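## Task

Place the chain bracelet completely inside the front-left one of the box's four small compartments, put both rings inside the front-right small compartment, and put the bangle in the large compartment next to the four small ones (not the long compartment along the hinge). The hinge side is the back, and left and right are judged from the front while looking toward the hinge. Everything must stay in place with no support from the robot. At the end, release all items and move the grippers away.

## Robot and tools

ROBOT. There are two arms, left_arm and right_arm. Each has six joints, in this column order: waist, shoulder, elbow, wrist pitch, wrist yaw, wrist roll. Each also has a two-finger gripper. The fingers point along the gripper's +z axis and close along its y axis. The reported hand point sits between the finger pads, roughly 1 cm behind the tips.

FRAME. All poses share one scene frame. The origin is on the table top midway between the arms, +z is up, +x reaches out over the table, and left_arm is on the +y side. The arm names do not refer to sides of any camera image.

execute_actions. The argument actions is a list with zero or one entry. An empty list sends nothing and returns the current state with pictures. An entry with rows is a motion. rows holds 1 to 15 rows, and steps can be 8 to 15 (default 15, each step 1/30 s). Each row drives one step, and the last row repeats if steps exceeds the row count. An entry with only steps (up to 300) is a wait and sends no command. The optional pictures flag (true/false) adds camera images to the result. A refused call does nothing.

ROW LAYOUT. Every row has exactly 14 numbers in [-1, 1], even when one arm is idle. First come left_arm's six joint values and its opening, then the same seven for right_arm. Joint values are offsets, not poses. They are scaled so that 1.0 equals 1.202 rad for the waist, 1.258 for the shoulder, 1.238 for the elbow, 2.073 for wrist pitch, and 2.022 for wrist yaw and wrist roll. Offsets count from the joint angles in the latest result that printed them. Earlier rows in the same call do not change this reference. Before any such result exists in a scene, and for a second or later call inside one reply, the reference is the robot's angles when the action begins. The opening value is absolute: +1 is fully open and -1 is closed. Between those ends, the fingers go to where grip_measured would read the value you gave.

RANGES (rad). Waist -2.618 to 3.054, shoulder 0.000 to 3.142, elbow 0.000 to 3.142, wrist pitch -1.571 to 1.571, wrist yaw -1.571 to 1.571, wrist roll -2.094 to 2.094. A call is refused if it pushes a joint outward more than 0.036 rad past its stated end. The true end may sit up to 0.036 rad either way. Requests beyond it are clipped, and the result then says "joint sent to its limit", possibly about an earlier action. If that line is missing, the joint may still be at its end.

MOTION. Joint speed is capped. Each step's target stays within a lead of the measured angle: 0.202 rad for the waist, 0.258 for the shoulder, 0.238 for the elbow, 0.573 for wrist pitch, and 0.522 for wrist yaw and roll. If the targets would move a gripper over 70 mm from where it is, all of that arm's targets are scaled back. Zero offsets are not a pause, because they steer back to the reference angles, so arms can sag a little on every action. To hold an arm steady, give offsets toward the angles you want in the reply's first call and zeros in later calls. Increase the aim if a joint keeps falling short. The robot keeps moving toward your last command while you think and write. It stops once everything is nearly still or a step is HELD.

RESULTS. The state line, left_arm: ... | right_arm: ..., shows each gripper's end_effector_position (m) and end_effector_quat_wxyz. Expect errors at long reach. Joint positions and Joint velocities list each arm's joints (rad, rad/s) and then the finger-pad gap (m, m/s; 0.094 m is fully open). grip_measured is the finger opening on the command scale. It may be off by about 1 mm, with a fixed error per gripper. HELD marks steps where your row was partly or fully not sent. "joint command not followed" means a clearance check altered or blocked joint targets, while the rest of the row still ran. A result is taken 8 steps before its action ends, and those steps run afterwards.

GRIPPING. To hold something, keep commanding an opening below grip_measured. About 0.03 below gives a firm grip, and less gives a lighter one. Each pad pushes with at most about 50 to 62 N, and sometimes less. Items under about 2 mm thick get less force, so thin studs and rings need care. Pads can spike at first contact. Held items may be tugged now and then, and loose ones may be nudged.

HEAT. Holding loads warms the motors. A MOTOR HOT warning appears at 75 °C. At 90 °C that arm halts for 10 s. At 100 °C that arm goes limp and drops what it holds. These stops appear as OVER-TEMPERATURE FAULT lines. Set loads down rather than holding them while idle.

CAMERAS. cam_head_left, cam_head_right, cam_high and cam_low are 504x504. cam_left_wrist and cam_right_wrist are 616x616. zoom_image takes a camera name and region [x0, y0, x1, y1] in that camera's pixels, origin at the top-left, at most 504 by 504. It returns a closer view of that camera's latest image.

finished_scene takes scene, the current scene's number. It ends that scene for good, reports success, and gives the next task. A reply with no tool call ends everything.

AVOID. Do not knock or drop anything off the table. Do not let the arms collide or press on each other. Avoid slams, drops, slips and forceful pushes on the box or items. Release everything and retreat before finishing.

Each tool is called as name(argument=value, ...) on one line, values as JSON.

## Session

execute_actions(actions=[])

Scene clock: 0.00 s of 5600.00 s.
left_arm: end_effector_position=(+0.3344, -0.1095, +0.2511) grip_measured=+1.000 end_effector_quat_wxyz=(+0.480, +0.854, +0.185, -0.074) | right_arm: end_effector_position=(+0.2503, -0.4117, +0.2402) grip_measured=+1.000 end_effector_quat_wxyz=(+0.535, +0.674, +0.321, +0.394)
Joint positions: left_arm=[-0.92   2.213  2.219 -0.727  0.645  1.69   0.094] | right_arm=[-0.184  0.494  0.356  0.016  0.347  1.803  0.094]
Joint velocities: left_arm=[ 0.007 -0.012 -0.002 -0.037 -0.051  0.037  0.   ] | right_arm=[ 0.017  0.002 -0.012  0.007  0.037 -0.022  0.   ]
Motor temperatures (°C, as the motors report them): left_arm=[28 24 24 25 26 25] | right_arm=[28 27 27 25 26 25]

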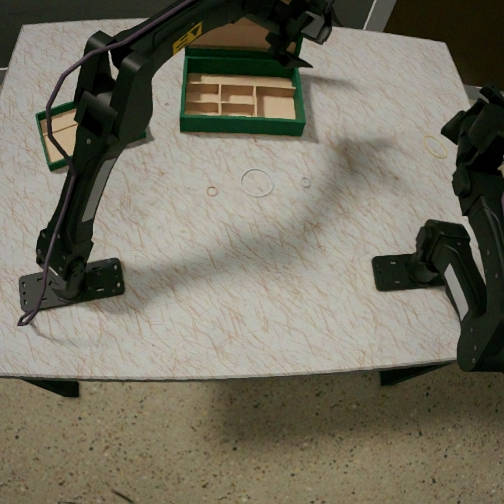

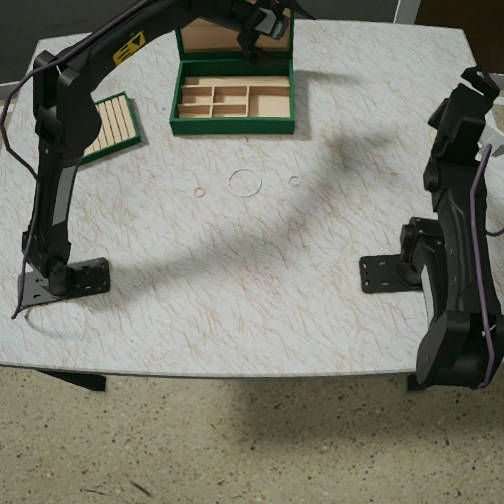

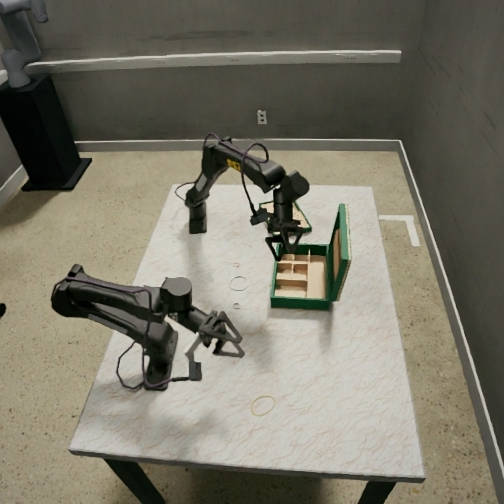

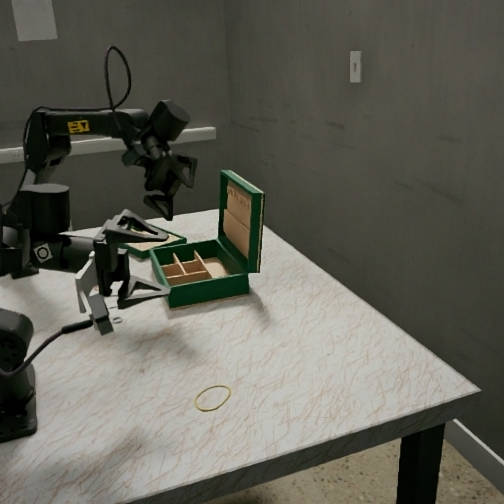

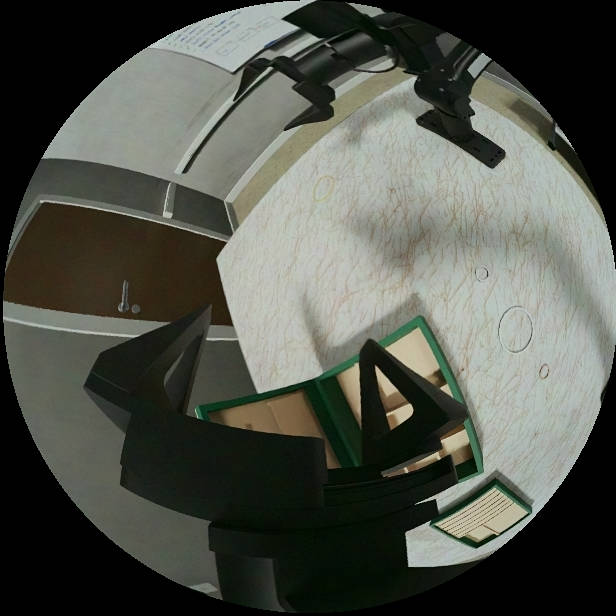

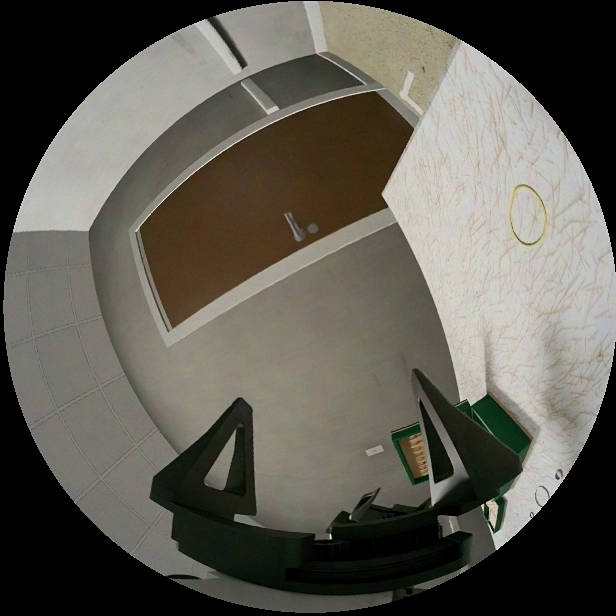

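execute_actions(actions=[{"rows":[[0.765,-0.567,-0.742,-0.31,-0.319,-0.836,1,0.153,0.8,0.763,-0.669,-0.172,-0.892,1]]}])

execute_actions(actions=[{"steps":90}], pictures=true)

zoom_image(camera="cam_head_left", region=[160,0,480,220])

Scene clock: 2.60 s of 5600.00 s.
left_arm: end_effector_position=(+0.3536, +0.0059, +0.2193) grip_measured=+1.000 end_effector_quat_wxyz=(+0.343, +0.828, +0.441, -0.055) | right_arm: end_effector_position=(+0.2895, -0.3156, +0.1706) grip_measured=+1.000 end_effector_quat_wxyz=(+0.294, +0.507, +0.796, +0.153)
Joint positions: left_arm=[-0.803  2.028  2.015 -0.952  0.395  1.43   0.094] | right_arm=[-0.005  1.084  0.895 -0.711  0.078  1.144  0.094]
Joint velocities: left_arm=[ 0.774 -0.901 -0.891 -0.989 -0.93  -1.15   0.   ] | right_arm=[-0.002  2.713  2.498 -3.055 -0.535 -2.777  0.   ]
Motor temperatures (°C, as the motors report them): left_arm=[28 26 25 25 26 25] | right_arm=[28 27 27 26 26 25]
Steps of this call (steps 1 to 71: nothing new was sent; steps 72 to 78: the first 7 steps of this action). Readings (joint positions):
72: left_arm=[-0.916 2.199 2.202 -0.741 0.614 1.658] | right_arm=[-0.160 0.526 0.394 -0.066 0.321 1.732]
73: left_arm=[-0.908 2.174 2.169 -0.778 0.576 1.619] | right_arm=[-0.107 0.604 0.465 -0.177 0.269 1.638]
75: left_arm=[-0.877 2.119 2.107 -0.855 0.502 1.545] | right_arm=[-0.027 0.795 0.633 -0.392 0.165 1.442]
78: the state above

Scene clock: 5.60 s of 5600.00 s.
left_arm: end_effector_position=(+0.2218, +0.4072, +0.1412) grip_measured=+1.000 end_effector_quat_wxyz=(+0.001, -0.098, +0.995, -0.005) | right_arm: end_effector_position=(+0.2337, -0.3050, +0.1314) grip_measured=+1.000 end_effector_quat_wxyz=(-0.022, -0.016, +1.000, -0.004)
Joint positions: left_arm=[ 0.007  1.517  1.306 -1.359  0.01   0.007  0.094] | right_arm=[-0.005  1.518  1.268 -1.364  0.007  0.005  0.094]
Joint velocities: left_arm=[-0.022 -0.002 -0.002  0.037 -0.066 -0.022  0.   ] | right_arm=[-0.002  0.002 -0.012  0.037 -0.007 -0.007  0.   ]
Motor temperatures (°C, as the motors report them): left_arm=[28 26 25 25 26 25] | right_arm=[28 27 28 26 26 25]
Kept back: nothing.
Steps of this call (steps 1 to 8: the last 8 steps of your previous action; steps 9 to 60: the robot went on to your last target; steps 61 to 90: nothing new was sent). Readings (joint positions):
1: left_arm=[-0.774 1.995 1.983 -0.980 0.363 1.389] | right_arm=[-0.005 1.180 0.983 -0.817 0.063 1.045]
2: left_arm=[-0.744 1.962 1.951 -1.006 0.332 1.347] | right_arm=[-0.005 1.275 1.070 -0.922 0.050 0.945]
4: left_arm=[-0.678 1.890 1.883 -1.054 0.277 1.260] | right_arm=[-0.005 1.438 1.217 -1.071 0.033 0.746]
8: left_arm=[-0.529 1.731 1.734 -1.134 0.186 1.069] | right_arm=[-0.005 1.522 1.268 -1.217 0.014 0.356]
90: the state above
All arms were judged still, so your last target was given up. Only a new action makes them travel on or press farther. Fingers that are still opening or closing keep moving.

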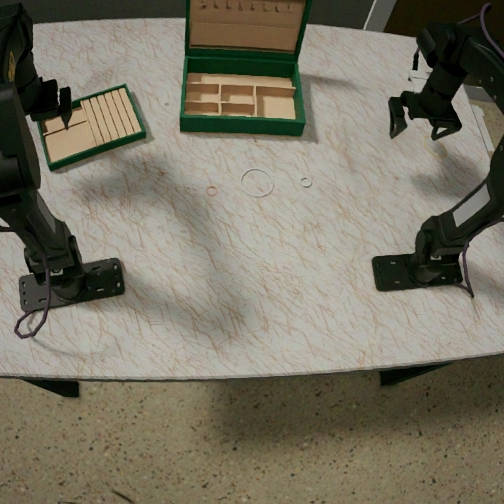

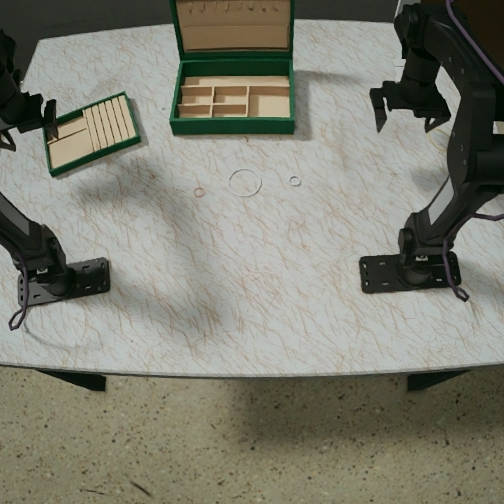

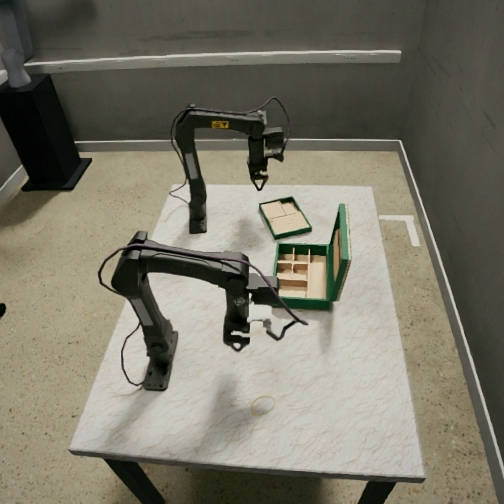

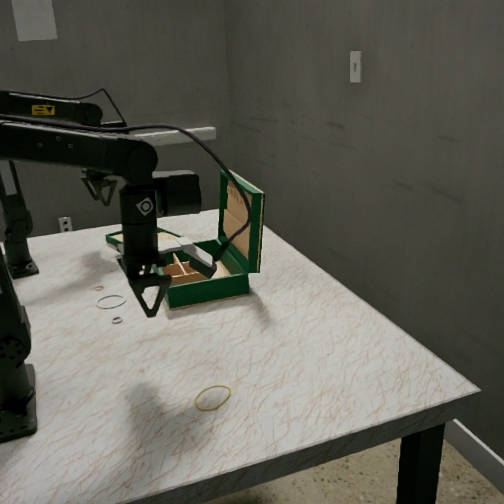

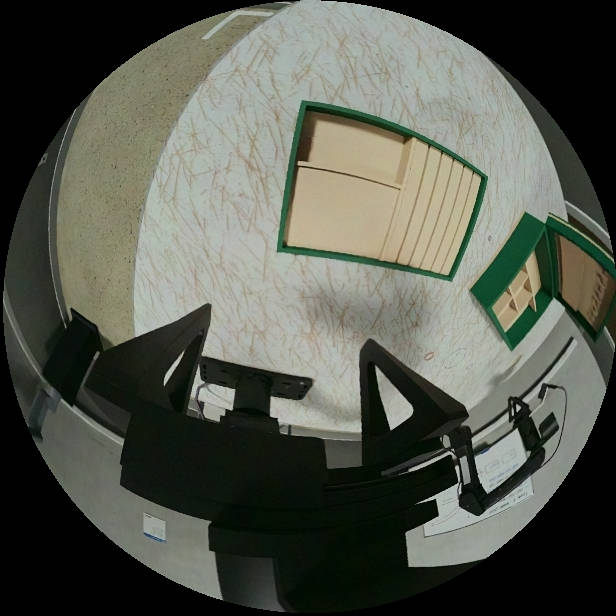

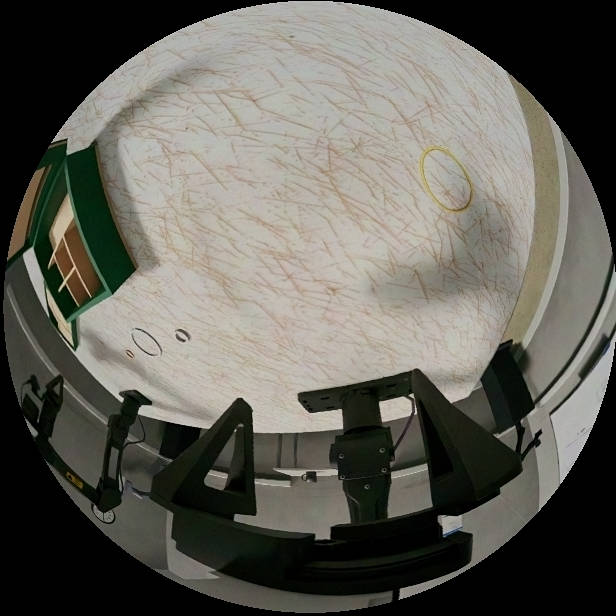

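Region (160, 0, 480, 220) of cam_head_left's 504x504 image, scaled by 1.575, with more detail than that image has; it fills the top 346 rows of this view, and the rest is white.

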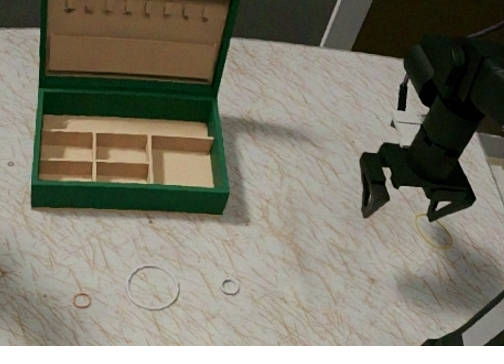

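execute_actions(actions=[{"rows":[[-0.988,0.258,0.1,0.099,-0.005,0,1,-0.31,0.075,-0.06,0.119,-0.003,0,1]]}])

execute_actions(actions=[{"steps":60}], pictures=true)

Scene clock: 8.87 s of 5600.00 s.
left_arm: end_effector_position=(+0.2889, +0.3265, +0.0853) grip_measured=+1.000 end_effector_quat_wxyz=(-0.020, +0.053, +0.998, +0.005) | right_arm: end_effector_position=(+0.2502, -0.4045, +0.0876) grip_measured=+1.000 end_effector_quat_wxyz=(-0.009, +0.168, +0.986, +0.000)
Joint positions: left_arm=[-0.295  1.812  1.407 -1.206 -0.008  0.006  0.094] | right_arm=[-0.376  1.629  1.205 -1.165  0.002  0.004  0.094]
Joint velocities: left_arm=[-1.756  0.989  0.012  0.637 -0.051  0.051  0.   ] | right_arm=[-0.794  0.154 -0.183  0.33   0.198 -0.037  0.   ]
Motor temperatures (°C, as the motors report them): left_arm=[28 26 25 25 26 25] | right_arm=[28 27 28 26 26 25]
Steps of this call (steps 1 to 90: nothing new was sent; then 0.03 s passed at rest; steps 91 to 97: the first 7 steps of this action). Readings (joint positions):
91: left_arm=[-0.009 1.538 1.321 -1.362 0.002 0.006] | right_arm=[-0.029 1.524 1.260 -1.342 -0.007 0.003]
92: left_arm=[-0.042 1.577 1.349 -1.350 -0.002 0.006] | right_arm=[-0.081 1.537 1.249 -1.303 -0.015 0.003]
94: left_arm=[-0.130 1.679 1.391 -1.293 -0.004 0.006] | right_arm=[-0.218 1.584 1.229 -1.229 -0.016 0.003]
97: the state above

Scene clock: 10.87 s of 5600.00 s.
left_arm: end_effector_position=(+0.1553, +0.0748, +0.0702) grip_measured=+1.000 end_effector_quat_wxyz=(-0.012, +0.475, +0.880, +0.001) | right_arm: end_effector_position=(+0.2552, -0.4102, +0.0859) grip_measured=+1.000 end_effector_quat_wxyz=(+0.003, +0.173, +0.985, -0.004)
Joint positions: left_arm=[-1.179  1.865  1.414 -1.142  0.008  0.006  0.094] | right_arm=[-0.386  1.631  1.2   -1.132  0.007  0.005  0.094]
Joint velocities: left_arm=[-0.007  0.007  0.007 -0.051 -0.007  0.007  0.   ] | right_arm=[-0.002  0.012  0.007  0.007  0.022  0.037  0.   ]
Motor temperatures (°C, as the motors report them): left_arm=[28 27 26 25 26 25] | right_arm=[28 28 28 26 26 25]
Kept back: nothing.
Steps of this call (steps 1 to 8: the last 8 steps of your previous action; steps 9 to 45: the robot went on to your last target; steps 46 to 60: nothing new was sent). Readings (joint positions):
1: left_arm=[-0.360 1.840 1.407 -1.188 -0.008 0.006] | right_arm=[-0.393 1.631 1.201 -1.157 0.007 0.005]
2: left_arm=[-0.429 1.858 1.407 -1.174 -0.008 0.006] | right_arm=[-0.396 1.631 1.200 -1.154 0.009 0.005]
4: left_arm=[-0.575 1.867 1.407 -1.156 -0.007 0.006] | right_arm=[-0.391 1.631 1.200 -1.145 0.009 0.005]
8: left_arm=[-0.877 1.865 1.414 -1.137 -0.005 0.006] | right_arm=[-0.386 1.631 1.200 -1.136 0.007 0.005]
60: the state above
All arms were judged still, so your last target was given up. Only a new action makes them travel on or press farther. Fingers that are still opening or closing keep moving.

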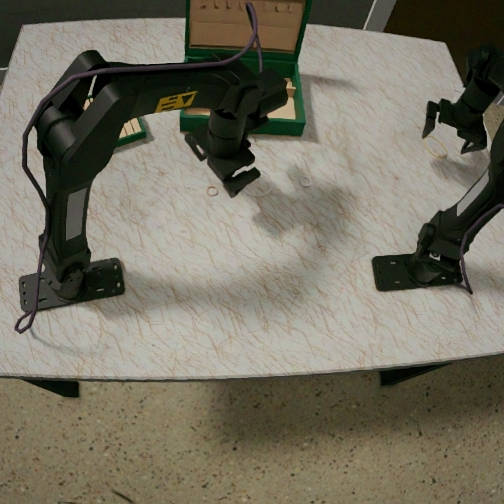

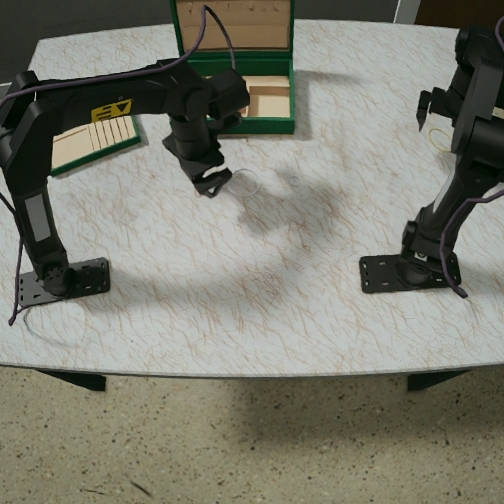

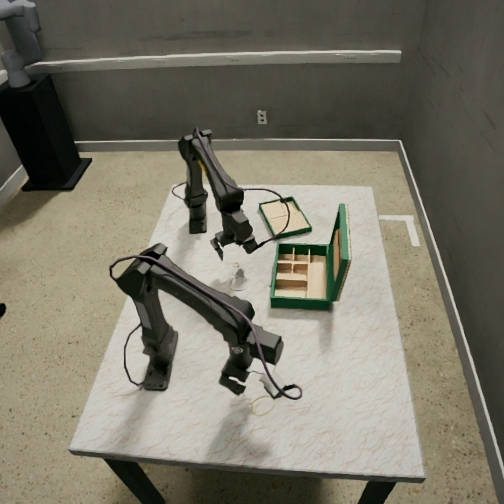

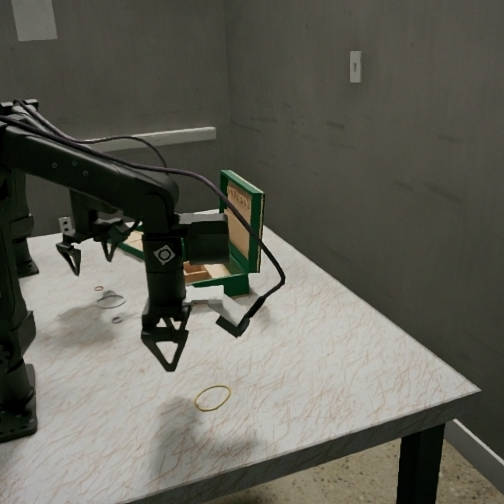

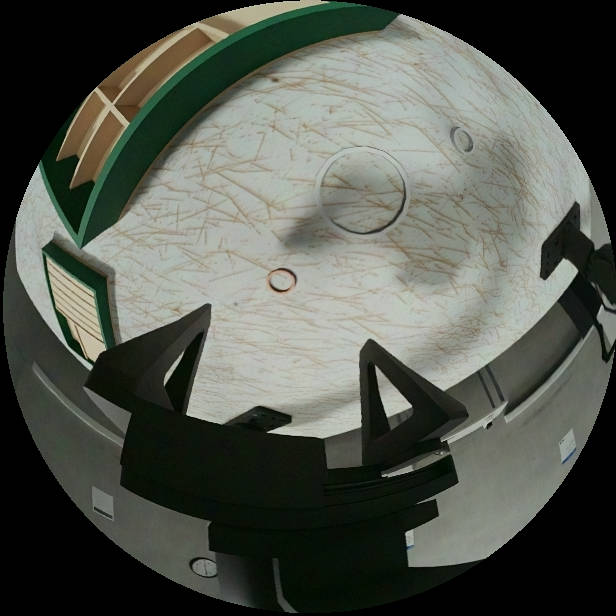

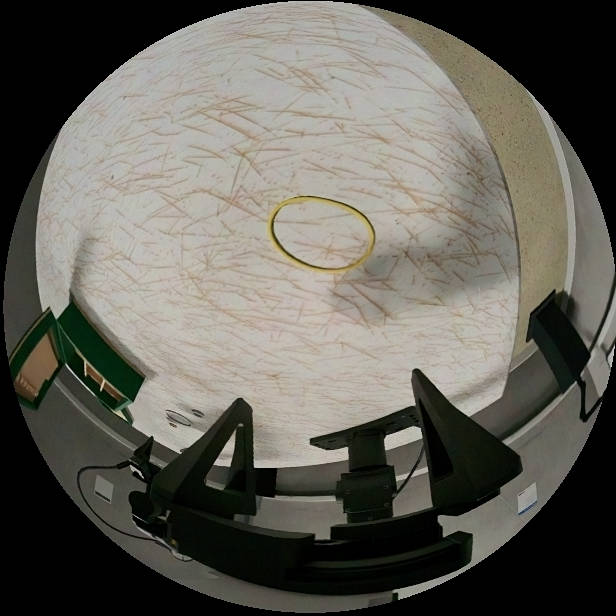

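execute_actions(actions=[{"rows":[[0,0,-0.092,0.08,-0.004,0,0,0.105,0.25,0.178,0.063,-0.003,0,0]]}])

execute_actions(actions=[{"steps":30}], pictures=true)

Scene clock: 12.70 s of 5600.00 s.
left_arm: end_effector_position=(+0.1535, +0.0775, +0.0461) grip_measured=+0.003 end_effector_quat_wxyz=(-0.004, +0.475, +0.880, -0.002) | right_arm: end_effector_position=(+0.3376, -0.3908, +0.0386) grip_measured=+0.004 end_effector_quat_wxyz=(+0.002, +0.111, +0.994, -0.003)
Joint positions: left_arm=[-1.179  1.862  1.311 -1.026  0.008  0.006  0.047] | right_arm=[-0.258  1.951  1.402 -1.017  0.005  0.006  0.047]
Joint velocities: left_arm=[ 0.002 -0.002 -0.022  0.154 -0.022  0.051 -0.001] | right_arm=[ 0.212  0.647  0.012  0.066 -0.037 -0.037  0.   ]
Motor temperatures (°C, as the motors report them): left_arm=[28 27 26 25 26 25] | right_arm=[28 28 28 26 26 25]
Steps of this call (steps 1 to 48: nothing new was sent; steps 49 to 55: the first 7 steps of this action). Readings (joint positions):
49: left_arm=[-1.179 1.862 1.397 -1.115 0.008 0.006] | right_arm=[-0.375 1.657 1.227 -1.147 0.012 0.006]
50: left_arm=[-1.179 1.858 1.373 -1.082 0.008 0.006] | right_arm=[-0.355 1.709 1.278 -1.149 0.013 0.006]
52: left_arm=[-1.179 1.860 1.332 -1.046 0.008 0.006] | right_arm=[-0.305 1.834 1.369 -1.093 0.013 0.006]
55: the state above

Scene clock: 13.70 s of 5600.00 s.
left_arm: end_effector_position=(+0.1592, +0.0690, +0.0462) grip_measured=+0.002 end_effector_quat_wxyz=(+0.014, +0.475, +0.880, -0.012) | right_arm: end_effector_position=(+0.3378, -0.3883, +0.0344) grip_measured=+0.003 end_effector_quat_wxyz=(-0.003, +0.108, +0.994, -0.001)
Joint positions: left_arm=[-1.179  1.862  1.311 -0.985  0.008  0.006  0.047] | right_arm=[-0.253  1.963  1.402 -1.014  0.002  0.006  0.047]
Joint velocities: left_arm=[ 0.022  0.002  0.007 -0.022  0.081 -0.022  0.   ] | right_arm=[-0.002 -0.017 -0.007 -0.007 -0.051  0.007 -0.001]
Motor temperatures (°C, as the motors report them): left_arm=[28 27 26 25 26 25] | right_arm=[28 28 28 26 26 25]
Kept back: nothing.
Steps of this call (steps 1 to 8: the last 8 steps of your previous action; steps 9 to 30: the robot went on to your last target). Readings (joint positions):
1: left_arm=[-1.179 1.862 1.311 -1.019 0.008 0.006] | right_arm=[-0.253 1.968 1.402 -1.016 0.003 0.006]
2: left_arm=[-1.179 1.862 1.311 -1.012 0.008 0.006] | right_arm=[-0.253 1.975 1.402 -1.016 0.002 0.006]
4: left_arm=[-1.179 1.862 1.311 -1.001 0.008 0.006] | right_arm=[-0.253 1.972 1.402 -1.015 0.002 0.006]
8: left_arm=[-1.179 1.862 1.311 -0.990 0.008 0.006] | right_arm=[-0.253 1.963 1.402 -1.014 0.002 0.006]
30: the state above
All arms were judged still, so your last target was given up. Only a new action makes them travel on or press farther. Fingers that are still opening or closing keep moving.

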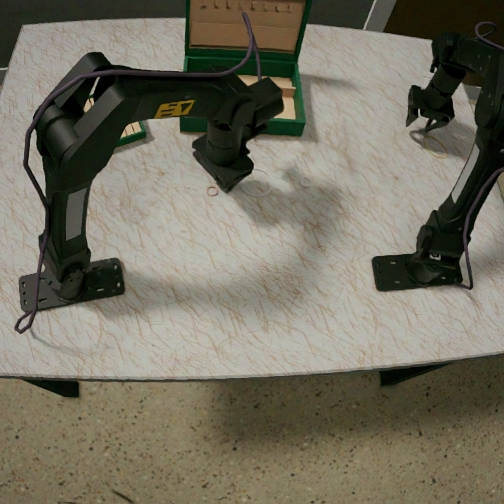

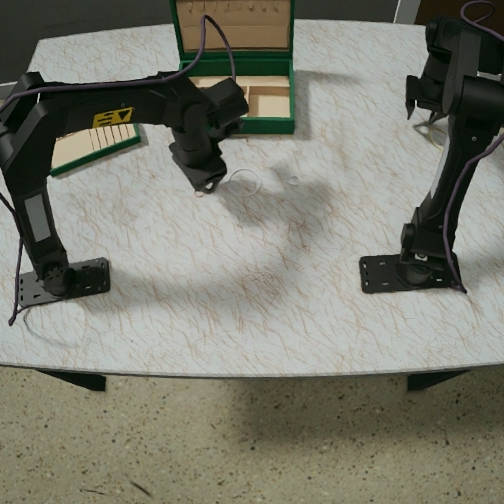

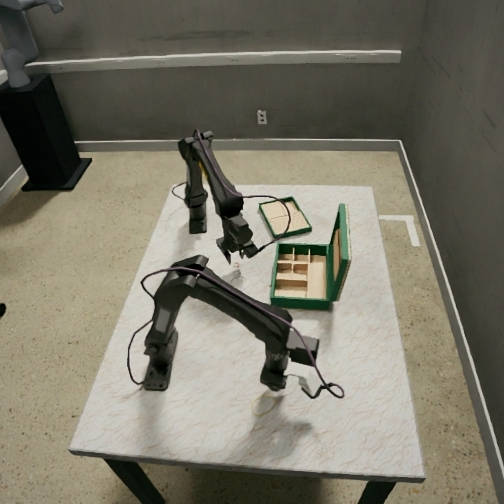

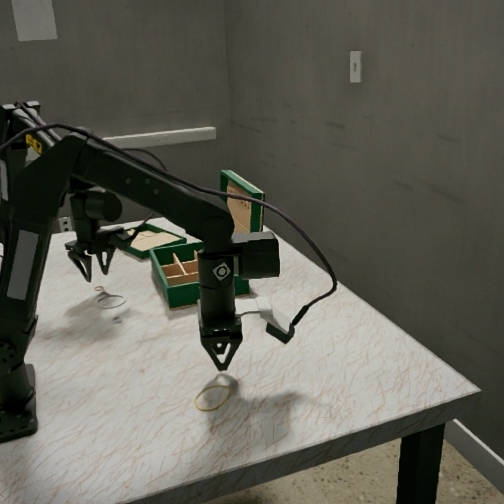

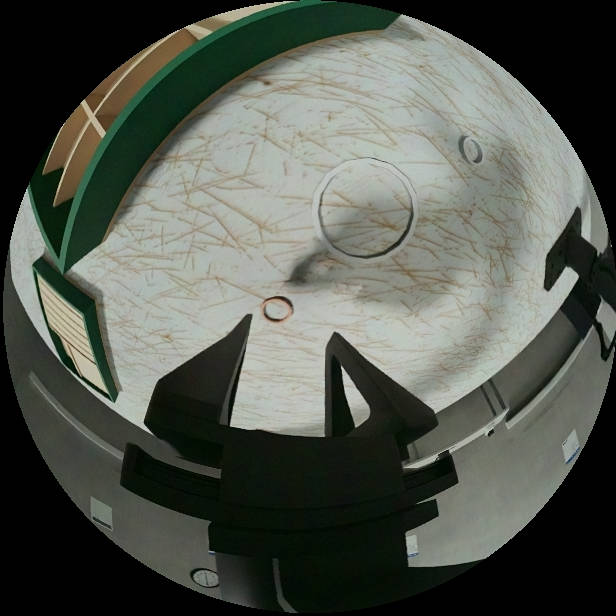

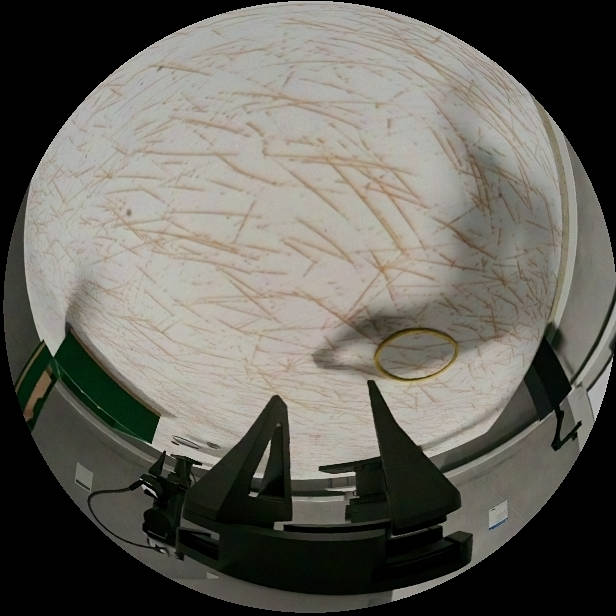

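execute_actions(actions=[{"rows":[[0.033,0.018,-0.062,0.028,0,0,0,-0.079,0.006,-0.042,0.03,0,0,-0.4]]}])

execute_actions(actions=[{"steps":30}], pictures=true)

Scene clock: 14.77 s of 5600.00 s.
left_arm: end_effector_position=(+0.1619, +0.0870, +0.0270) grip_measured=+0.002 end_effector_quat_wxyz=(-0.004, +0.459, +0.889, -0.003) | right_arm: end_effector_position=(+0.3242, -0.4226, +0.0234) grip_measured=-0.397 end_effector_quat_wxyz=(-0.006, +0.159, +0.987, +0.001)
Joint positions: left_arm=[-1.142  1.875  1.249 -0.949  0.009  0.006  0.047] | right_arm=[-0.357  1.968  1.362 -0.977  0.     0.006  0.028]
Joint velocities: left_arm=[ 0.027  0.027 -0.037 -0.007 -0.022  0.051 -0.001] | right_arm=[-0.1    0.012 -0.012  0.007  0.11  -0.081 -0.   ]
Motor temperatures (°C, as the motors report them): left_arm=[28 27 26 25 26 25] | right_arm=[28 28 29 26 26 25]
Steps of this call (steps 1 to 25: nothing new was sent; steps 26 to 32: the first 7 steps of this action). Readings (joint positions):
26: left_arm=[-1.176 1.862 1.302 -0.972 0.009 0.006] | right_arm=[-0.262 1.963 1.395 -1.005 -0.003 0.006]
27: left_arm=[-1.170 1.862 1.290 -0.960 0.009 0.006] | right_arm=[-0.277 1.963 1.388 -0.994 -0.006 0.006]
29: left_arm=[-1.155 1.867 1.265 -0.950 0.009 0.006] | right_arm=[-0.320 1.966 1.372 -0.982 -0.006 0.006]
32: the state above

Scene clock: 15.77 s of 5600.00 s.
left_arm: end_effector_position=(+0.1639, +0.0844, +0.0268) grip_measured=+0.002 end_effector_quat_wxyz=(+0.002, +0.458, +0.889, -0.006) | right_arm: end_effector_position=(+0.3269, -0.4231, +0.0232) grip_measured=-0.397 end_effector_quat_wxyz=(-0.001, +0.159, +0.987, -0.000)
Joint positions: left_arm=[-1.141  1.875  1.248 -0.935  0.009  0.006  0.047] | right_arm=[-0.356  1.968  1.362 -0.965  0.     0.006  0.028]
Joint velocities: left_arm=[ 0.012 -0.012  0.007 -0.007 -0.037 -0.037 -0.   ] | right_arm=[ 0.002 -0.002 -0.012 -0.037  0.037 -0.007  0.   ]
Motor temperatures (°C, as the motors report them): left_arm=[28 27 26 25 26 25] | right_arm=[28 29 29 26 26 25]
Kept back: nothing.
Steps of this call (steps 1 to 8: the last 8 steps of your previous action; steps 9 to 30: the robot went on to your last target). Readings (joint positions):
1: left_arm=[-1.141 1.875 1.248 -0.949 0.009 0.006] | right_arm=[-0.358 1.968 1.362 -0.976 0.000 0.006]
2: left_arm=[-1.141 1.875 1.248 -0.947 0.009 0.006] | right_arm=[-0.357 1.968 1.362 -0.974 0.000 0.006]
4: left_arm=[-1.141 1.875 1.248 -0.942 0.009 0.006] | right_arm=[-0.356 1.968 1.362 -0.970 0.000 0.006]
8: left_arm=[-1.141 1.875 1.248 -0.938 0.009 0.006] | right_arm=[-0.356 1.968 1.362 -0.967 0.000 0.006]
30: the state above
All arms were judged still, so your last target was given up. Only a new action makes them travel on or press farther. Fingers that are still opening or closing keep moving.

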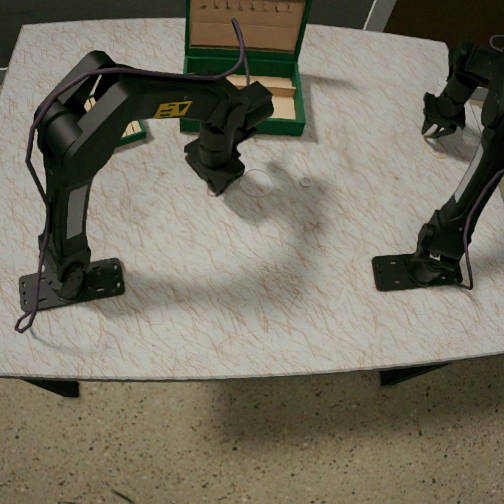

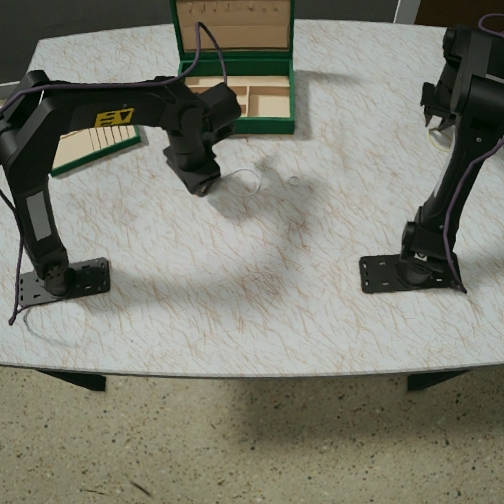

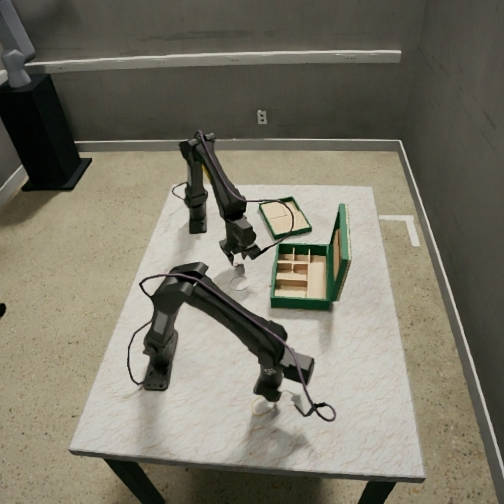

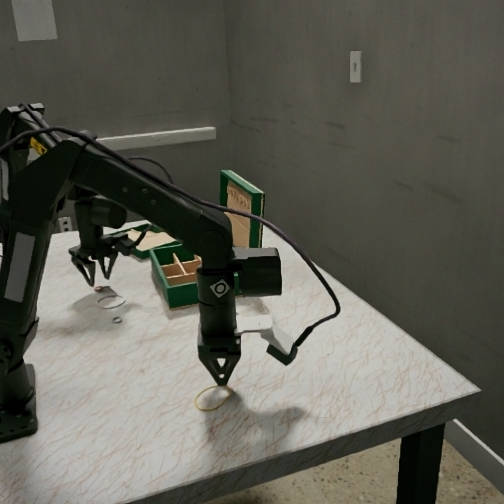

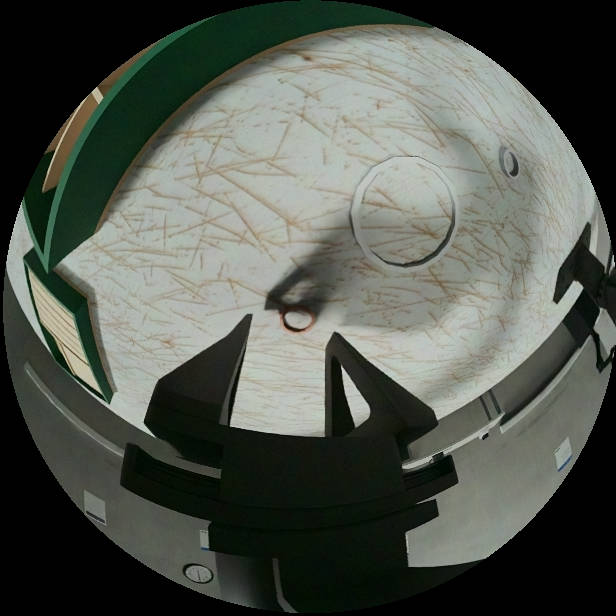

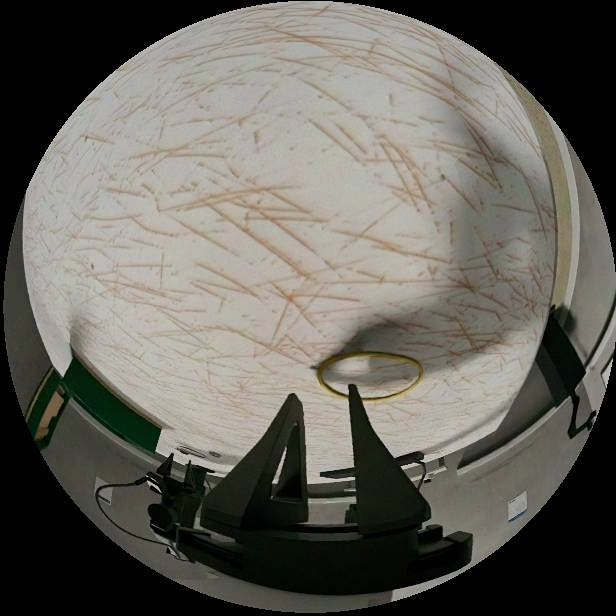

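execute_actions(actions=[{"rows":[[0,0.012,-0.037,0.012,0,0,0,0,0.012,-0.029,0.02,0,0,-0.4]]}])

execute_actions(actions=[{"steps":30}], pictures=true)

zoom_image(camera="cam_right_wrist", region=[230,310,470,470])

zoom_image(camera="cam_low", region=[40,240,300,440])

Scene clock: 17.27 s of 5600.00 s.
left_arm: end_effector_position=(+0.1600, +0.0898, +0.0203) grip_measured=+0.002 end_effector_quat_wxyz=(-0.005, +0.458, +0.889, -0.002) | right_arm: end_effector_position=(+0.3241, -0.4222, +0.0153) grip_measured=-0.397 end_effector_quat_wxyz=(-0.005, +0.159, +0.987, +0.001)
Joint positions: left_arm=[-1.141  1.875  1.22  -0.923  0.009  0.006  0.047] | right_arm=[-0.356  1.978  1.341 -0.944  0.     0.006  0.028]
Joint velocities: left_arm=[ 0.012  0.027 -0.007  0.022  0.007 -0.051 -0.001] | right_arm=[ 0.002  0.046 -0.017 -0.037  0.022 -0.022  0.001]
Motor temperatures (°C, as the motors report them): left_arm=[28 27 26 25 26 25] | right_arm=[28 29 28 26 26 25]
Steps of this call (steps 1 to 38: nothing new was sent; steps 39 to 45: the first 7 steps of this action). Readings (joint positions):
39: left_arm=[-1.141 1.875 1.244 -0.931 0.009 0.006] | right_arm=[-0.356 1.968 1.359 -0.960 0.000 0.006]
40: left_arm=[-1.141 1.875 1.239 -0.926 0.009 0.006] | right_arm=[-0.356 1.968 1.355 -0.954 0.000 0.006]
42: left_arm=[-1.141 1.875 1.226 -0.923 0.009 0.006] | right_arm=[-0.356 1.972 1.347 -0.948 0.000 0.006]
45: the state above

Scene clock: 18.27 s of 5600.00 s.
left_arm: end_effector_position=(+0.1605, +0.0892, +0.0203) grip_measured=+0.002 end_effector_quat_wxyz=(-0.004, +0.458, +0.889, -0.003) | right_arm: end_effector_position=(+0.3253, -0.4226, +0.0147) grip_measured=-0.397 end_effector_quat_wxyz=(-0.003, +0.159, +0.987, +0.000)
Joint positions: left_arm=[-1.141  1.875  1.22  -0.92   0.009  0.006  0.047] | right_arm=[-0.356  1.979  1.34  -0.938  0.     0.006  0.028]
Joint velocities: left_arm=[ 0.007 -0.012 -0.017 -0.007  0.022 -0.037 -0.   ] | right_arm=[ 0.007 -0.007 -0.007 -0.081 -0.022  0.007 -0.001]
Motor temperatures (°C, as the motors report them): left_arm=[28 27 26 25 26 25] | right_arm=[28 29 28 26 26 25]
Kept back: nothing.
Steps of this call (steps 1 to 8: the last 8 steps of your previous action; steps 9 to 15: the robot went on to your last target; steps 16 to 30: nothing new was sent). Readings (joint positions):
1: left_arm=[-1.141 1.875 1.220 -0.922 0.009 0.006] | right_arm=[-0.356 1.979 1.340 -0.944 0.000 0.006]
2: left_arm=[-1.141 1.875 1.220 -0.922 0.009 0.006] | right_arm=[-0.356 1.979 1.340 -0.943 0.000 0.006]
4: left_arm=[-1.141 1.875 1.220 -0.921 0.009 0.006] | right_arm=[-0.356 1.979 1.340 -0.941 0.000 0.006]
8: left_arm=[-1.141 1.875 1.220 -0.920 0.009 0.006] | right_arm=[-0.356 1.979 1.340 -0.939 0.000 0.006]
30: the state above
All arms were judged still, so your last target was given up. Only a new action makes them travel on or press farther. Fingers that are still opening or closing keep moving.

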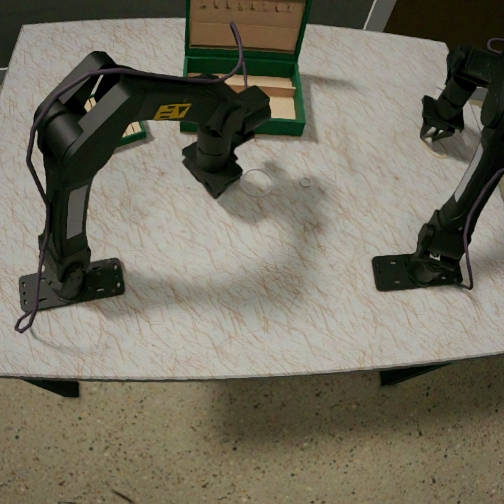

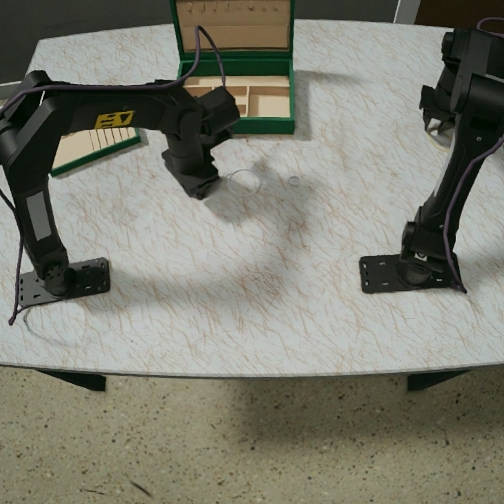

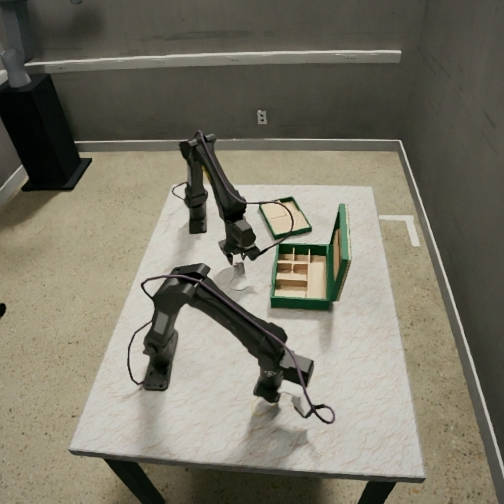

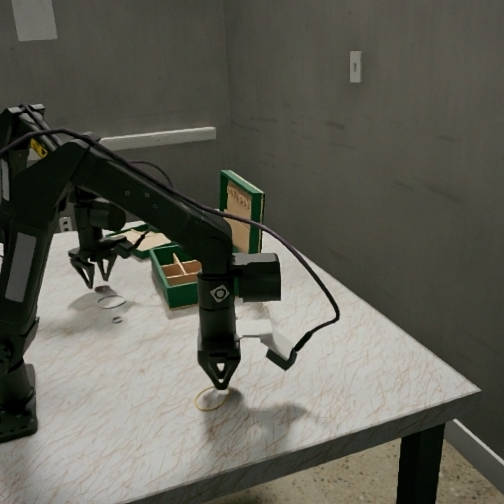

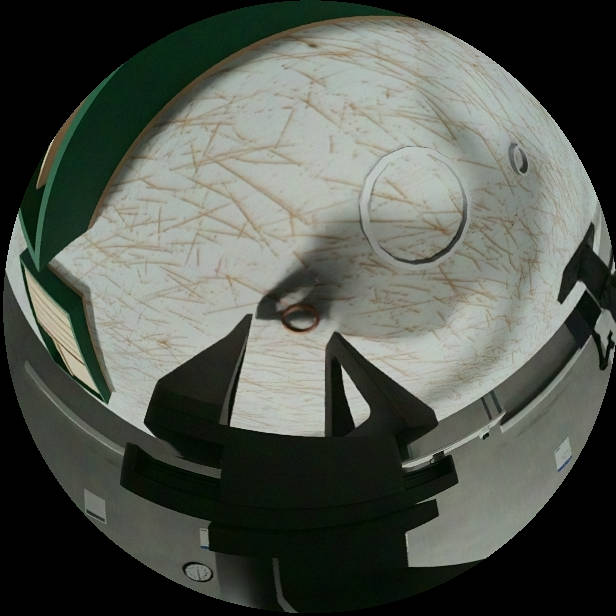

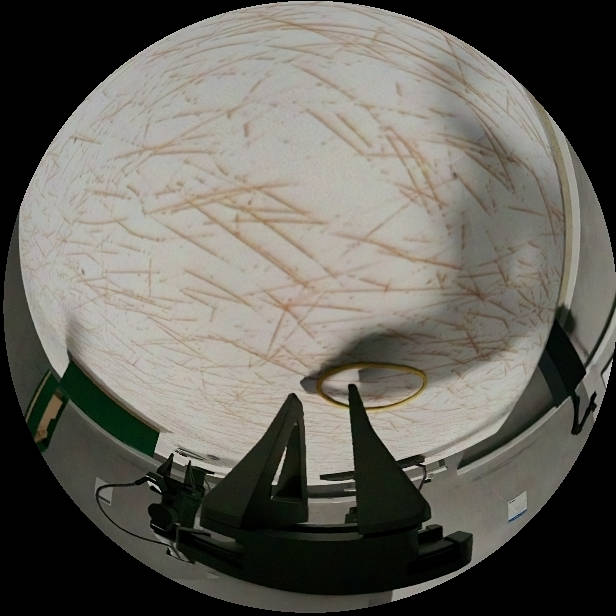

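Region (230, 310, 470, 470) of cam_right_wrist's 616x616 image, scaled by 2.100, with more detail than that image has.

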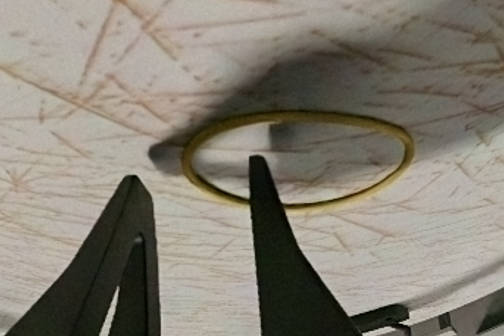

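Region (40, 240, 300, 440) of cam_low's 504x504 image, scaled by 1.938, with more detail than that image has; it fills the top 388 rows of this view, and the rest is white.

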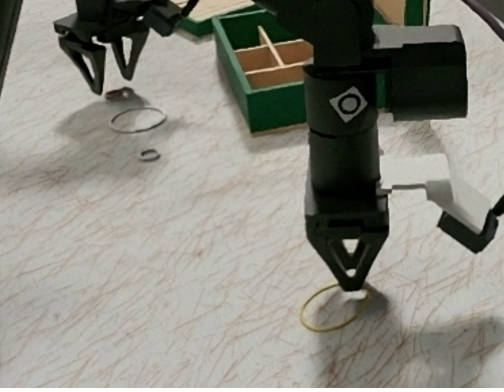

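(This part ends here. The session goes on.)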